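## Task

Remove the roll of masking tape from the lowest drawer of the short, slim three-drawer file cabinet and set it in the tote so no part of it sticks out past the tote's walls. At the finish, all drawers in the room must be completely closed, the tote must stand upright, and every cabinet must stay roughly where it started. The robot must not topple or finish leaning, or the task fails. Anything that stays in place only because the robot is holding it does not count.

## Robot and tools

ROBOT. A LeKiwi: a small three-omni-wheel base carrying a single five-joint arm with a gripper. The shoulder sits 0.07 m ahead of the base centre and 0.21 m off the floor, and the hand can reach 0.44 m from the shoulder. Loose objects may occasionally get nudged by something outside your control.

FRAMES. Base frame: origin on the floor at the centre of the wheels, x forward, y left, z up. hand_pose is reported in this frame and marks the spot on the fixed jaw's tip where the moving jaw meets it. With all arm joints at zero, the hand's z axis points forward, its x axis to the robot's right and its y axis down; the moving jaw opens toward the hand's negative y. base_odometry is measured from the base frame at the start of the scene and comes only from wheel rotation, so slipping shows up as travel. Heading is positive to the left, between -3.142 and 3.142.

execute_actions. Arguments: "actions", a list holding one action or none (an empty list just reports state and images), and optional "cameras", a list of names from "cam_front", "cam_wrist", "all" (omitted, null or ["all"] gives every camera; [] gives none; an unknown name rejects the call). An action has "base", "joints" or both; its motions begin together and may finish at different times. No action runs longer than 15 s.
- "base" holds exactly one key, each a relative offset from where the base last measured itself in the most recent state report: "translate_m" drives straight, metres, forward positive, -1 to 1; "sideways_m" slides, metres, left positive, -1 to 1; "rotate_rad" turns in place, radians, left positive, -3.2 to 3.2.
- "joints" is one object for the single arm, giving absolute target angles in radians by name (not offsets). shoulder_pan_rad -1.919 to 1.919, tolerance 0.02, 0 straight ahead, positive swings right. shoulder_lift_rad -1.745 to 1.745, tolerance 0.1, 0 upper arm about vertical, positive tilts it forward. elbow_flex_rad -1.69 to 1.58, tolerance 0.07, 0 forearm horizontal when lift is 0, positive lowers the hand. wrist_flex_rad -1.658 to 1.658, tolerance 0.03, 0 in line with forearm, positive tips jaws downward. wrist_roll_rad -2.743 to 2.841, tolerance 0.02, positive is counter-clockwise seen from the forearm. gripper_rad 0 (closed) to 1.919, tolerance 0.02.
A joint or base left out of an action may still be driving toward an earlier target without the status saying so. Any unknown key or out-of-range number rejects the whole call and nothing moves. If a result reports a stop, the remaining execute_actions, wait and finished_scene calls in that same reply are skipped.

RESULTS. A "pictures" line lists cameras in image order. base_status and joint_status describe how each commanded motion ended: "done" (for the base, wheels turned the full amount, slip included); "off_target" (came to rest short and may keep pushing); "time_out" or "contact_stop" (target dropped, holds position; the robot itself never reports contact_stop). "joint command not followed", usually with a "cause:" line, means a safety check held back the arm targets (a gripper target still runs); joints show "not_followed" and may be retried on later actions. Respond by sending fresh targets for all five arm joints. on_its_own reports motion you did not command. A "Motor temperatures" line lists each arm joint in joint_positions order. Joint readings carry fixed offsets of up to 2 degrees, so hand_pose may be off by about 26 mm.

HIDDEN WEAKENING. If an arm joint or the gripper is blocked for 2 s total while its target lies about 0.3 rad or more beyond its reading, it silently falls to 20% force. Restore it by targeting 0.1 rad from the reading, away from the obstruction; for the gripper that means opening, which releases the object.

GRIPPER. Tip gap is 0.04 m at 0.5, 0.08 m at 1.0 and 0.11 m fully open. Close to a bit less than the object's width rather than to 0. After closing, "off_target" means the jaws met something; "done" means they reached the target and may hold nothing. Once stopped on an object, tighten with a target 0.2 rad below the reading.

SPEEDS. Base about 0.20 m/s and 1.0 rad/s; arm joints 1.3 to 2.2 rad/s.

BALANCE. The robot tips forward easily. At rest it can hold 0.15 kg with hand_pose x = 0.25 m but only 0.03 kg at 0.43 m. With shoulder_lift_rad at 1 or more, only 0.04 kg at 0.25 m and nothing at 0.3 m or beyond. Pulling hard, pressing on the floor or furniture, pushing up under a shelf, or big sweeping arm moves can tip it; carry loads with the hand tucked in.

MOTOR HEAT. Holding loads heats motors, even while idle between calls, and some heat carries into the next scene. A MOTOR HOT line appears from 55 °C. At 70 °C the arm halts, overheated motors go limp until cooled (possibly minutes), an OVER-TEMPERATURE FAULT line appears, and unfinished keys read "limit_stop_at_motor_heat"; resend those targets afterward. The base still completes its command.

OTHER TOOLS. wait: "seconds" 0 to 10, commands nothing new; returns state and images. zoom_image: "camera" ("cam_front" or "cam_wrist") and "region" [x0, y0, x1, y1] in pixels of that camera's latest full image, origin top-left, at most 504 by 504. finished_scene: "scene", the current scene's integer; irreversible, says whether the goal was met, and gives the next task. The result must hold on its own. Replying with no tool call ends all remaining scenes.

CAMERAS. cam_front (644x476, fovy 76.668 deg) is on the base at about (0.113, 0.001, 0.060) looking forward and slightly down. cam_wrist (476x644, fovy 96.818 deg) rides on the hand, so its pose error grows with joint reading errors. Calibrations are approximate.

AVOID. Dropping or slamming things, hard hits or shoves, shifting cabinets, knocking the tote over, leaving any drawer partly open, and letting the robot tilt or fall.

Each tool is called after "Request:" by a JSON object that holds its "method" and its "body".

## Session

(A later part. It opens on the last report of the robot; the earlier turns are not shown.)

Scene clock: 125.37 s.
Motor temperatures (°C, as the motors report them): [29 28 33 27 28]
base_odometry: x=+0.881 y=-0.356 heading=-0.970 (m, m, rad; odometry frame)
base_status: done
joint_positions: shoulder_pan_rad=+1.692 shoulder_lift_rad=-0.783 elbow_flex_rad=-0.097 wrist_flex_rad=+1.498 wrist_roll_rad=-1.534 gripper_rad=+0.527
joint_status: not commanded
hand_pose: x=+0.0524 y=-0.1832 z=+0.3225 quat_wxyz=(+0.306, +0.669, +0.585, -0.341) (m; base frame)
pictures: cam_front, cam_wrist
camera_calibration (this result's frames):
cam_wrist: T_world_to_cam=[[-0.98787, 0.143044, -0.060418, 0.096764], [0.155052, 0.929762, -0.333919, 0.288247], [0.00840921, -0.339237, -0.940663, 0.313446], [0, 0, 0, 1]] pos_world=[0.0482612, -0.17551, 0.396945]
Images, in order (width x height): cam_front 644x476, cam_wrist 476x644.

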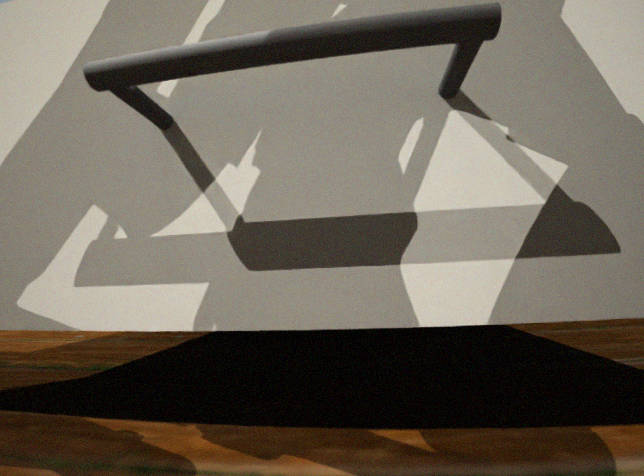

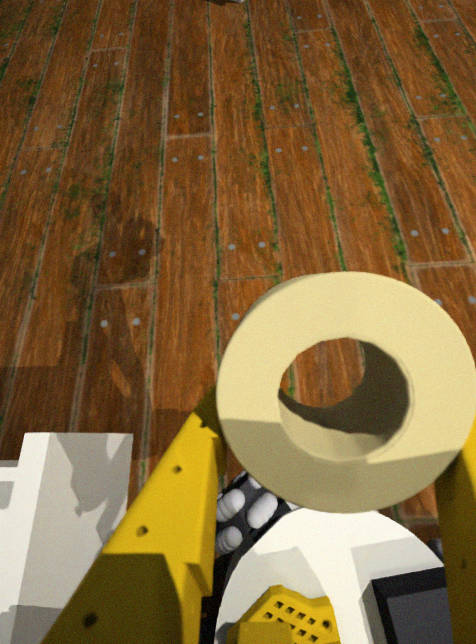

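Request:
{"method": "execute_actions", "body": {"actions": [{"base":{"rotate_rad":-0.05}}], "cameras": []}}

Request:
{"method": "execute_actions", "body": {"actions": [{"base":{"translate_m":0.28}}], "cameras": ["cam_wrist"]}}

Scene clock: 132.47 s.
Motor temperatures (°C, as the motors report them): [29 28 33 27 28]
base_odometry: x=+0.881 y=-0.356 heading=-1.017 (m, m, rad; odometry frame)
base_status: done
joint_positions: shoulder_pan_rad=+1.692 shoulder_lift_rad=-0.783 elbow_flex_rad=-0.097 wrist_flex_rad=+1.498 wrist_roll_rad=-1.534 gripper_rad=+0.527
joint_status: not commanded
hand_pose: x=+0.0524 y=-0.1832 z=+0.3225 quat_wxyz=(+0.306, +0.669, +0.585, -0.341) (m; base frame)
pictures: none
No camera images: the call's "cameras" was empty. Leave "cameras" out to get every camera's image.

Scene clock: 134.83 s.
Motor temperatures (°C, as the motors report them): [29 28 33 27 28]
base_odometry: x=+1.028 y=-0.594 heading=-1.017 (m, m, rad; odometry frame)
base_status: done
joint_positions: shoulder_pan_rad=+1.694 shoulder_lift_rad=-0.783 elbow_flex_rad=-0.097 wrist_flex_rad=+1.498 wrist_roll_rad=-1.534 gripper_rad=+0.527
joint_status: not commanded
hand_pose: x=+0.0521 y=-0.1832 z=+0.3225 quat_wxyz=(+0.306, +0.669, +0.585, -0.342) (m; base frame)
pictures: cam_wrist
camera_calibration (this result's frames):
cam_wrist: T_world_to_cam=[[-0.98765, 0.144559, -0.060418, 0.0967492], [0.156478, 0.929523, -0.333919, 0.288151], [0.00788882, -0.33925, -0.940663, 0.313481], [0, 0, 0, 1]] pos_world=[0.047992, -0.175481, 0.396945]
Images, in order (width x height): cam_wrist 476x644.

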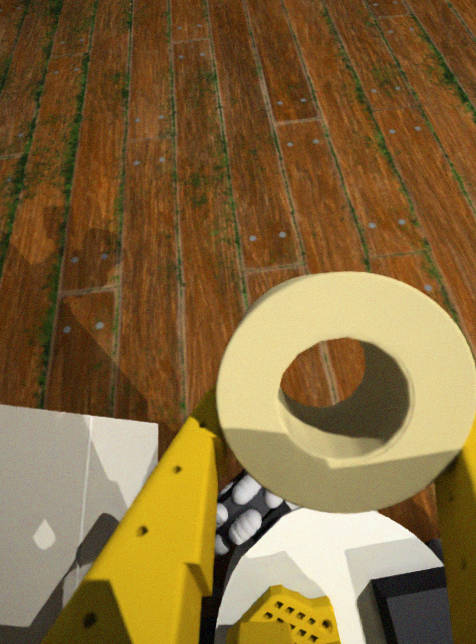

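Request:
{"method": "execute_actions", "body": {"actions": [{"base":{"translate_m":0.01}}], "cameras": ["cam_wrist"]}}

Request:
{"method": "execute_actions", "body": {"actions": [{"base":{"translate_m":-0.45}}], "cameras": ["cam_front"]}}

Request:
{"method": "execute_actions", "body": {"actions": [{"base":{"rotate_rad":-1.55},"joints":{"shoulder_pan_rad":0}}], "cameras": ["cam_front"]}}

Request:
{"method": "execute_actions", "body": {"actions": [{"base":{"translate_m":0.7}}]}}

Scene clock: 146.50 s.
Motor temperatures (°C, as the motors report them): [29 28 33 27 28]
base_odometry: x=+1.033 y=-0.602 heading=-1.017 (m, m, rad; odometry frame)
base_status: done
joint_positions: shoulder_pan_rad=+1.694 shoulder_lift_rad=-0.783 elbow_flex_rad=-0.097 wrist_flex_rad=+1.498 wrist_roll_rad=-1.534 gripper_rad=+0.527
joint_status: not commanded
hand_pose: x=+0.0521 y=-0.1832 z=+0.3225 quat_wxyz=(+0.306, +0.669, +0.585, -0.342) (m; base frame)
pictures: cam_wrist
camera_calibration (this result's frames):
cam_wrist: T_world_to_cam=[[-0.98765, 0.144559, -0.060418, 0.0967492], [0.156478, 0.929523, -0.333919, 0.288151], [0.00788882, -0.33925, -0.940663, 0.313481], [0, 0, 0, 1]] pos_world=[0.047992, -0.175481, 0.396945]
Images, in order (width x height): cam_wrist 476x644.

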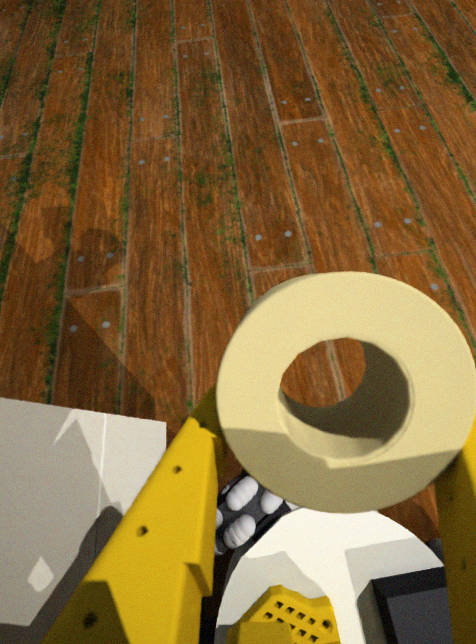

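Scene clock: 149.73 s.
Motor temperatures (°C, as the motors report them): [29 28 33 27 28]
base_odometry: x=+0.796 y=-0.220 heading=-1.017 (m, m, rad; odometry frame)
base_status: done
joint_positions: shoulder_pan_rad=+1.694 shoulder_lift_rad=-0.783 elbow_flex_rad=-0.097 wrist_flex_rad=+1.498 wrist_roll_rad=-1.534 gripper_rad=+0.527
joint_status: not commanded
hand_pose: x=+0.0521 y=-0.1832 z=+0.3225 quat_wxyz=(+0.306, +0.669, +0.585, -0.342) (m; base frame)
pictures: cam_front
Images, in order (width x height): cam_front 644x476.

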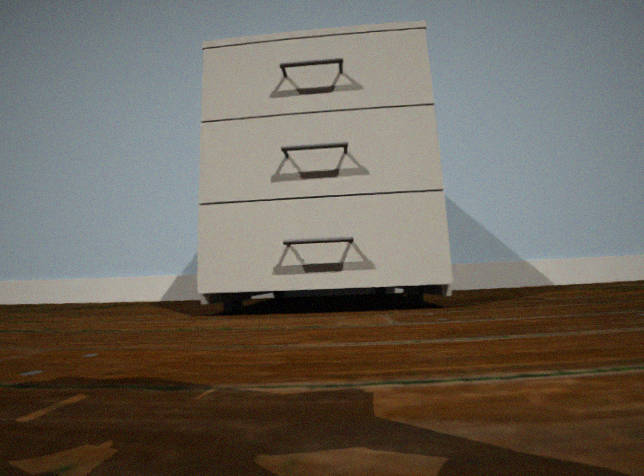

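Scene clock: 152.27 s.
Motor temperatures (°C, as the motors report them): [29 28 33 27 28]
base_odometry: x=+0.796 y=-0.220 heading=-2.563 (m, m, rad; odometry frame)
base_status: done
joint_positions: shoulder_pan_rad=+0.008 shoulder_lift_rad=-0.784 elbow_flex_rad=-0.097 wrist_flex_rad=+1.498 wrist_roll_rad=-1.534 gripper_rad=+0.527
joint_status: all done
hand_pose: x=+0.2505 y=+0.0062 z=+0.3228 quat_wxyz=(+0.459, +0.009, +0.888, +0.001) (m; base frame)
pictures: cam_front
Images, in order (width x height): cam_front 644x476.

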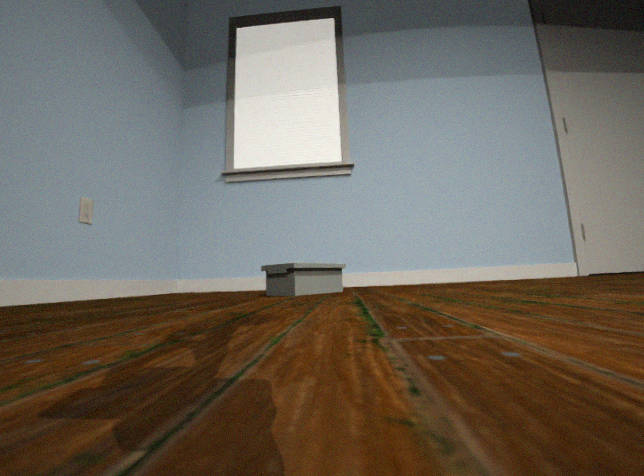

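Scene clock: 156.73 s.
Motor temperatures (°C, as the motors report them): [29 28 33 27 28]
base_odometry: x=+0.211 y=-0.603 heading=-2.563 (m, m, rad; odometry frame)
base_status: done
joint_positions: shoulder_pan_rad=+0.007 shoulder_lift_rad=-0.784 elbow_flex_rad=-0.097 wrist_flex_rad=+1.498 wrist_roll_rad=-1.534 gripper_rad=+0.527
joint_status: not commanded
hand_pose: x=+0.2505 y=+0.0065 z=+0.3228 quat_wxyz=(+0.459, +0.008, +0.888, +0.001) (m; base frame)
pictures: cam_front, cam_wrist
camera_calibration (this result's frames):
cam_wrist: T_world_to_cam=[[-0.028603, -0.997761, -0.0604518, 0.0324973], [-0.940901, 0.0472918, -0.335364, 0.361961], [0.337472, 0.0472867, -0.940147, 0.291247], [0, 0, 0, 1]] pos_world=[0.243212, 0.0015346, 0.397168]
Images, in order (width x height): cam_front 644x476, cam_wrist 476x644.

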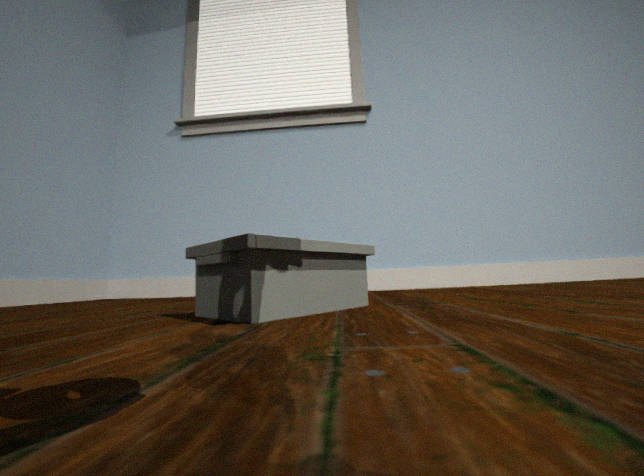

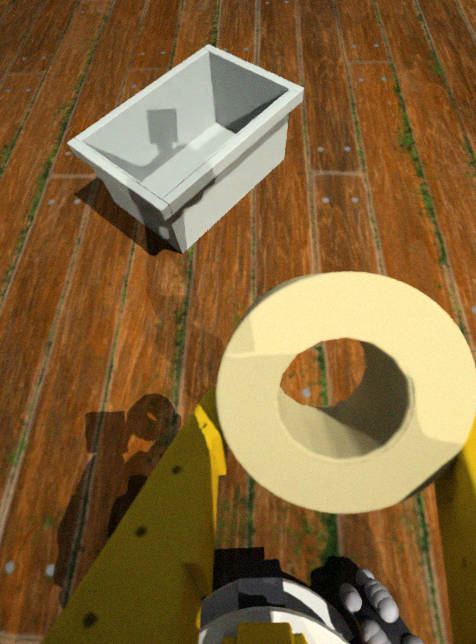

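Request:
{"method": "execute_actions", "body": {"actions": [{"base":{"sideways_m":0.1}}], "cameras": []}}

Request:
{"method": "execute_actions", "body": {"actions": [{"base":{"translate_m":0.32},"joints":{"wrist_flex_rad":1.5,"shoulder_lift_rad":-0.1,"elbow_flex_rad":-0.25}}]}}

Request:
{"method": "execute_actions", "body": {"actions": [{"joints":{"wrist_flex_rad":0.95,"shoulder_lift_rad":0.065,"elbow_flex_rad":0.18}}], "cameras": ["cam_wrist"]}}

Scene clock: 173.40 s.
Motor temperatures (°C, as the motors report them): [29 28 33 27 28]
base_odometry: x=+0.265 y=-0.686 heading=-2.565 (m, m, rad; odometry frame)
base_status: done
joint_positions: shoulder_pan_rad=+0.007 shoulder_lift_rad=-0.784 elbow_flex_rad=-0.097 wrist_flex_rad=+1.498 wrist_roll_rad=-1.534 gripper_rad=+0.527
joint_status: not commanded
hand_pose: x=+0.2505 y=+0.0065 z=+0.3228 quat_wxyz=(+0.459, +0.008, +0.888, +0.001) (m; base frame)
pictures: none
No camera images: the call's "cameras" was empty. Leave "cameras" out to get every camera's image.

Scene clock: 175.97 s.
Motor temperatures (°C, as the motors report them): [29 28 33 27 28]
base_odometry: x=-0.003 y=-0.860 heading=-2.565 (m, m, rad; odometry frame)
base_status: done
joint_positions: shoulder_pan_rad=+0.007 shoulder_lift_rad=-0.092 elbow_flex_rad=-0.215 wrist_flex_rad=+1.499 wrist_roll_rad=-1.534 gripper_rad=+0.527
joint_status: all done
hand_pose: x=+0.3012 y=+0.0062 z=+0.2201 quat_wxyz=(+0.188, +0.009, +0.982, +0.000) (m; base frame)
pictures: cam_front, cam_wrist
camera_calibration (this result's frames):
cam_wrist: T_world_to_cam=[[-0.0579557, -0.997566, -0.0387737, 0.0314735], [-0.971875, 0.0474979, 0.230656, 0.259996], [-0.228253, 0.0510511, -0.972263, 0.355086], [0, 0, 0, 1]] pos_world=[0.335558, 0.000920125, 0.286487]
Images, in order (width x height): cam_front 644x476, cam_wrist 476x644.

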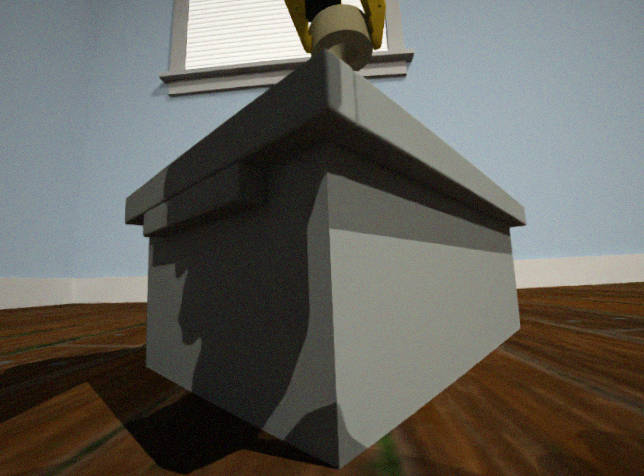

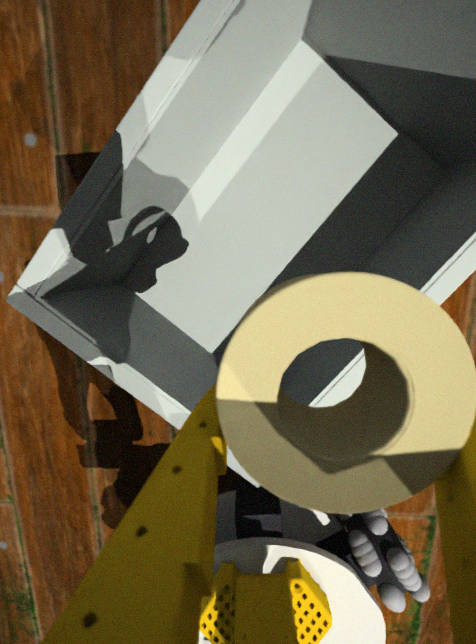

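Scene clock: 177.03 s.
Motor temperatures (°C, as the motors report them): [29 28 33 27 28]
base_odometry: x=-0.003 y=-0.860 heading=-2.565 (m, m, rad; odometry frame)
base_status: not commanded
joint_positions: shoulder_pan_rad=+0.007 shoulder_lift_rad=+0.078 elbow_flex_rad=+0.186 wrist_flex_rad=+0.962 wrist_roll_rad=-1.534 gripper_rad=+0.527
joint_status: all done
hand_pose: x=+0.3199 y=+0.0060 z=+0.1377 quat_wxyz=(+0.172, +0.009, +0.985, +0.000) (m; base frame)
pictures: cam_wrist
camera_calibration (this result's frames):
cam_wrist: T_world_to_cam=[[-0.0592347, -0.997557, -0.0370202, 0.0294061], [-0.963539, 0.0474425, 0.263327, 0.290015], [-0.260927, 0.0512685, -0.963996, 0.288565], [0, 0, 0, 1]] pos_world=[0.356477, 0.000780928, 0.202896]
Images, in order (width x height): cam_wrist 476x644.

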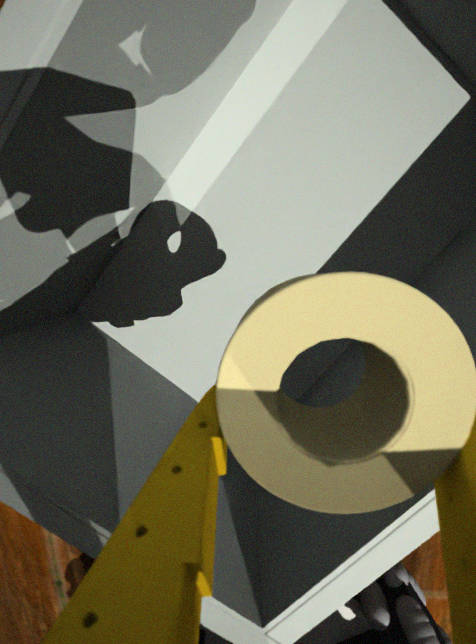

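Request:
{"method": "execute_actions", "body": {"actions": [{"base":{"sideways_m":0.025}}], "cameras": []}}

Request:
{"method": "execute_actions", "body": {"actions": [{"base":{"translate_m":0.04}}]}}

Request:
{"method": "execute_actions", "body": {"actions": [{"joints":{"wrist_flex_rad":0.33,"shoulder_lift_rad":0.47,"elbow_flex_rad":0.41}}]}}

Scene clock: 188.30 s.
Motor temperatures (°C, as the motors report them): [29 28 33 27 28]
base_odometry: x=+0.010 y=-0.881 heading=-2.566 (m, m, rad; odometry frame)
base_status: done
joint_positions: shoulder_pan_rad=+0.007 shoulder_lift_rad=+0.078 elbow_flex_rad=+0.186 wrist_flex_rad=+0.962 wrist_roll_rad=-1.534 gripper_rad=+0.527
joint_status: not commanded
hand_pose: x=+0.3199 y=+0.0060 z=+0.1377 quat_wxyz=(+0.172, +0.009, +0.985, +0.000) (m; base frame)
pictures: none
No camera images: the call's "cameras" was empty. Leave "cameras" out to get every camera's image.

Scene clock: 189.33 s.
Motor temperatures (°C, as the motors report them): [29 28 33 27 28]
base_odometry: x=-0.023 y=-0.902 heading=-2.566 (m, m, rad; odometry frame)
base_status: done
joint_positions: shoulder_pan_rad=+0.007 shoulder_lift_rad=+0.078 elbow_flex_rad=+0.186 wrist_flex_rad=+0.962 wrist_roll_rad=-1.534 gripper_rad=+0.527
joint_status: not commanded
hand_pose: x=+0.3199 y=+0.0060 z=+0.1377 quat_wxyz=(+0.172, +0.009, +0.985, +0.000) (m; base frame)
pictures: cam_front, cam_wrist
camera_calibration (this result's frames):
cam_wrist: T_world_to_cam=[[-0.0592347, -0.997557, -0.0370202, 0.0294061], [-0.963539, 0.0474425, 0.263327, 0.290015], [-0.260927, 0.0512685, -0.963996, 0.288565], [0, 0, 0, 1]] pos_world=[0.356477, 0.000780928, 0.202896]
Images, in order (width x height): cam_front 644x476, cam_wrist 476x644.

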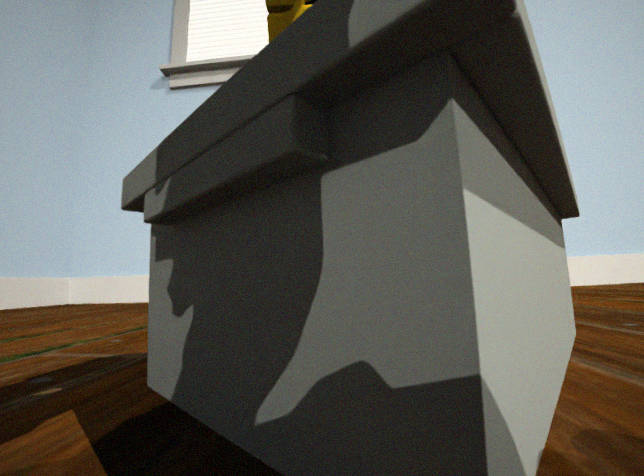

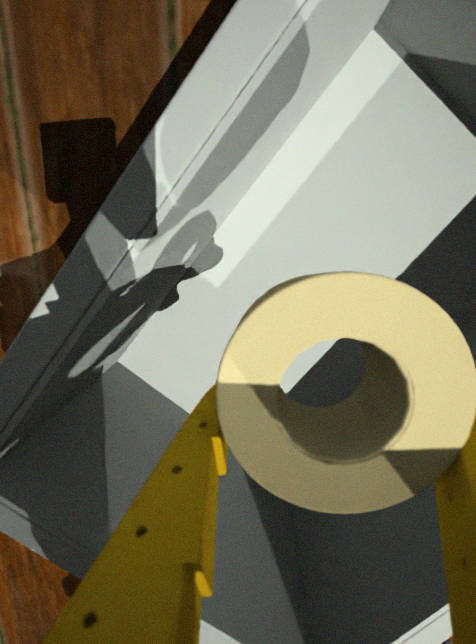

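Scene clock: 190.40 s.
Motor temperatures (°C, as the motors report them): [29 28 33 27 28]
base_odometry: x=-0.023 y=-0.902 heading=-2.566 (m, m, rad; odometry frame)
base_status: not commanded
joint_positions: shoulder_pan_rad=+0.007 shoulder_lift_rad=+0.483 elbow_flex_rad=+0.414 wrist_flex_rad=+0.347 wrist_roll_rad=-1.535 gripper_rad=+0.527
joint_status: all done
hand_pose: x=+0.3141 y=+0.0061 z=+0.0413 quat_wxyz=(+0.163, +0.010, +0.987, +0.001) (m; base frame)
pictures: cam_front, cam_wrist
camera_calibration (this result's frames):
cam_wrist: T_world_to_cam=[[-0.0613564, -0.997447, -0.0365368, 0.0261818], [-0.95846, 0.0486635, 0.281044, 0.30752], [-0.278548, 0.0522629, -0.958999, 0.199475], [0, 0, 0, 1]] pos_world=[0.351916, 0.00072478, 0.105826]
Images, in order (width x height): cam_front 644x476, cam_wrist 476x644.

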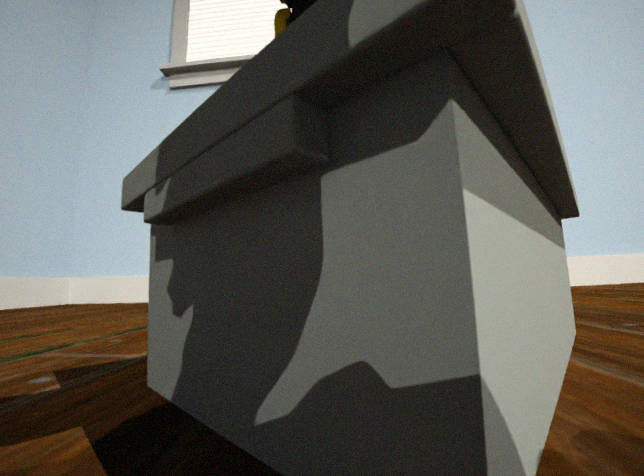

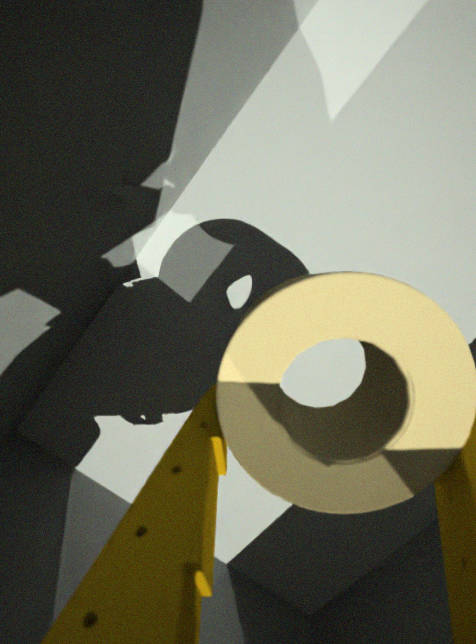

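Lower another ~2 cm, release.

Request:
{"method": "execute_actions", "body": {"actions": [{"joints":{"wrist_flex_rad":0.2,"shoulder_lift_rad":0.57,"elbow_flex_rad":0.42}}], "cameras": ["cam_wrist"]}}

Request:
{"method": "execute_actions", "body": {"actions": [{"joints":{"gripper_rad":0.8}}], "cameras": []}}

Request:
{"method": "execute_actions", "body": {"actions": [{"joints":{"wrist_flex_rad":0.95,"shoulder_lift_rad":0.0,"elbow_flex_rad":0.15}}], "cameras": []}}

Request:
{"method": "execute_actions", "body": {"actions": [{"base":{"translate_m":-0.08},"joints":{"wrist_flex_rad":1.5,"shoulder_lift_rad":-0.5,"elbow_flex_rad":-0.2}}], "cameras": ["cam_wrist"]}}

Request:
{"method": "execute_actions", "body": {"actions": [{"base":{"rotate_rad":2.7},"joints":{"wrist_flex_rad":1.0}}]}}

Scene clock: 202.43 s.
Motor temperatures (°C, as the motors report them): [29 28 33 27 28]
base_odometry: x=-0.023 y=-0.902 heading=-2.566 (m, m, rad; odometry frame)
base_status: not commanded
joint_positions: shoulder_pan_rad=+0.007 shoulder_lift_rad=+0.583 elbow_flex_rad=+0.422 wrist_flex_rad=+0.214 wrist_roll_rad=-1.535 gripper_rad=+0.527
joint_status: all done
hand_pose: x=+0.3149 y=+0.0061 z=+0.0258 quat_wxyz=(+0.175, +0.010, +0.984, +0.001) (m; base frame)
pictures: cam_wrist
camera_calibration (this result's frames):
cam_wrist: T_world_to_cam=[[-0.0603851, -0.997453, -0.0379511, 0.0253836], [-0.965462, 0.0487101, 0.255949, 0.315457], [-0.253448, 0.0520959, -0.965945, 0.177017], [0, 0, 0, 1]] pos_world=[0.35096, 0.000731142, 0.0912116]
Images, in order (width x height): cam_wrist 476x644.

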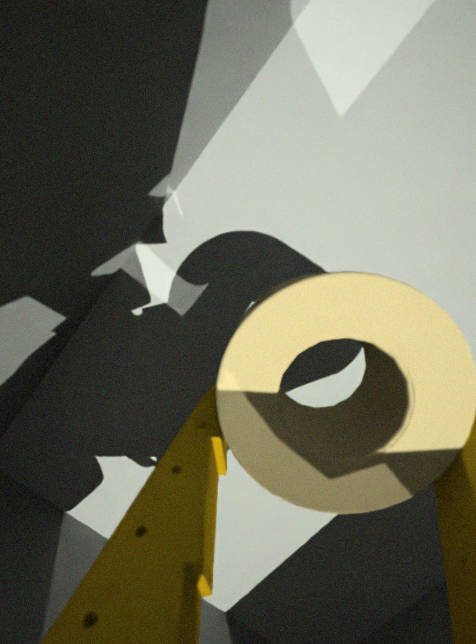

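Scene clock: 203.20 s.
Motor temperatures (°C, as the motors report them): [29 28 33 27 28]
base_odometry: x=-0.023 y=-0.902 heading=-2.566 (m, m, rad; odometry frame)
base_status: not commanded
joint_positions: shoulder_pan_rad=+0.007 shoulder_lift_rad=+0.583 elbow_flex_rad=+0.422 wrist_flex_rad=+0.214 wrist_roll_rad=-1.535 gripper_rad=+0.791
joint_status: all done
hand_pose: x=+0.3149 y=+0.0061 z=+0.0258 quat_wxyz=(+0.175, +0.010, +0.984, +0.001) (m; base frame)
pictures: none
No camera images: the call's "cameras" was empty. Leave "cameras" out to get every camera's image.

Scene clock: 204.37 s.
Motor temperatures (°C, as the motors report them): [29 28 33 27 28]
base_odometry: x=-0.023 y=-0.902 heading=-2.566 (m, m, rad; odometry frame)
base_status: not commanded
joint_positions: shoulder_pan_rad=+0.005 shoulder_lift_rad=+0.050 elbow_flex_rad=+0.184 wrist_flex_rad=+0.944 wrist_roll_rad=-1.537 gripper_rad=+0.792
joint_status: all done
hand_pose: x=+0.3248 y=+0.0064 z=+0.1453 quat_wxyz=(+0.195, +0.010, +0.981, +0.001) (m; base frame)
pictures: none
No camera images: the call's "cameras" was empty. Leave "cameras" out to get every camera's image.

Scene clock: 205.70 s.
Motor temperatures (°C, as the motors report them): [29 28 33 27 28]
base_odometry: x=+0.044 y=-0.859 heading=-2.567 (m, m, rad; odometry frame)
base_status: done
joint_positions: shoulder_pan_rad=+0.005 shoulder_lift_rad=-0.473 elbow_flex_rad=-0.167 wrist_flex_rad=+1.496 wrist_roll_rad=-1.537 gripper_rad=+0.792
joint_status: all done
hand_pose: x=+0.2813 y=+0.0066 z=+0.2853 quat_wxyz=(+0.350, +0.009, +0.937, +0.002) (m; base frame)
pictures: cam_wrist
camera_calibration (this result's frames):
cam_wrist: T_world_to_cam=[[-0.0430862, -0.997527, -0.0555295, 0.0339061], [-0.99353, 0.048627, -0.102637, 0.326803], [0.105083, 0.050748, -0.993168, 0.326084], [0, 0, 0, 1]] pos_world=[0.291883, 0.00138269, 0.359281]
Images, in order (width x height): cam_wrist 476x644.

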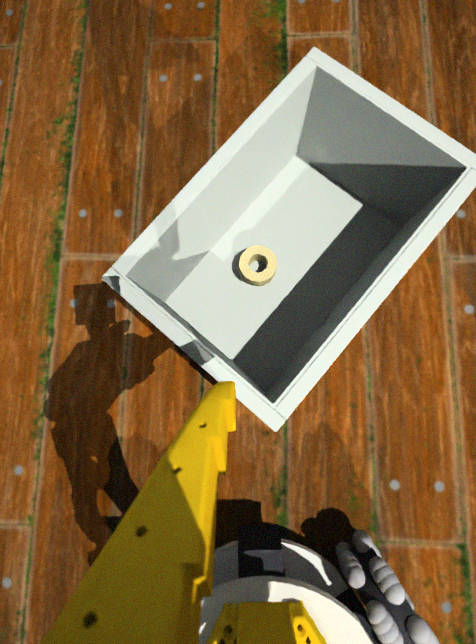

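Scene clock: 209.37 s.
Motor temperatures (°C, as the motors report them): [29 28 33 27 28]
base_odometry: x=+0.044 y=-0.859 heading=+0.130 (m, m, rad; odometry frame)
base_status: done
joint_positions: shoulder_pan_rad=+0.005 shoulder_lift_rad=-0.473 elbow_flex_rad=-0.167 wrist_flex_rad=+1.016 wrist_roll_rad=-1.537 gripper_rad=+0.792
joint_status: all done
hand_pose: x=+0.3255 y=+0.0064 z=+0.3476 quat_wxyz=(+0.562, +0.008, +0.827, +0.003) (m; base frame)
pictures: cam_front, cam_wrist
camera_calibration (this result's frames):
cam_wrist: T_world_to_cam=[[-0.0131434, -0.99768, -0.0667931, 0.0332116], [-0.833761, 0.047809, -0.550052, 0.480584], [0.551969, 0.0484599, -0.832455, 0.182017], [0, 0, 0, 1]] pos_world=[0.300661, 0.00133775, 0.418086]
Images, in order (width x height): cam_front 644x476, cam_wrist 476x644.

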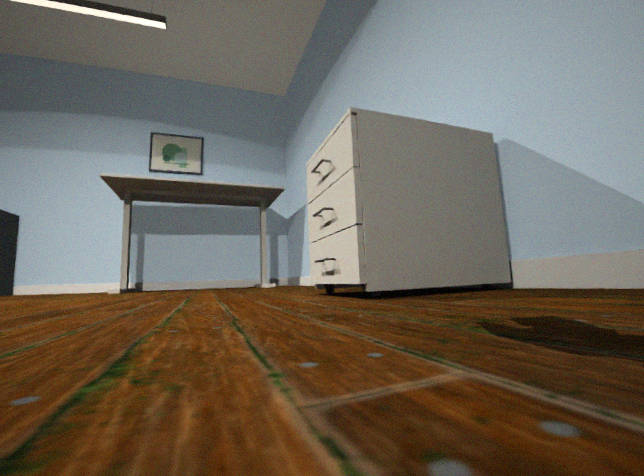

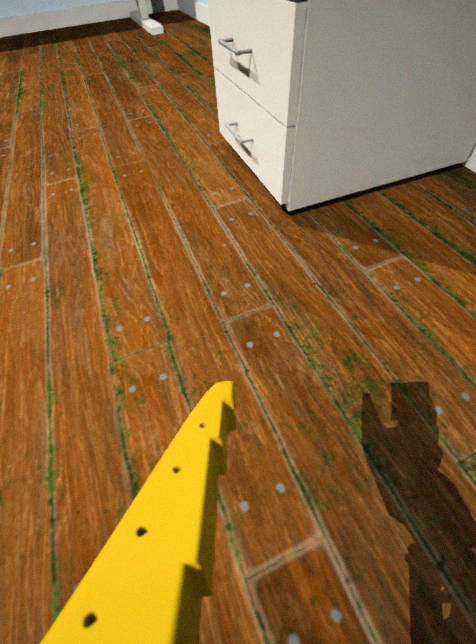

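Request:
{"method": "zoom_image", "body": {"camera": "cam_wrist", "region": [200, 40, 360, 220]}}

Region (200, 40, 360, 220) of cam_wrist's 476x644 image, scaled by 2.800.

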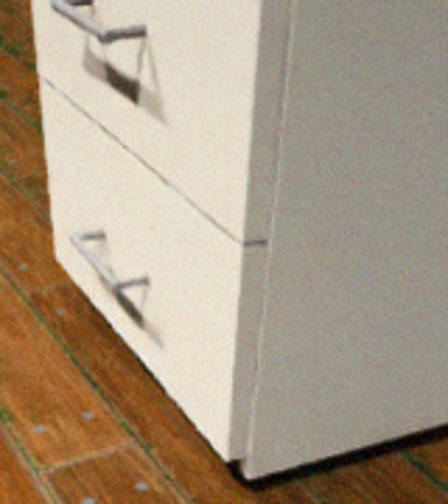

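Flush.

Request:
{"method": "finished_scene", "body": {"scene": 2}}

The scene is finished: the task was done.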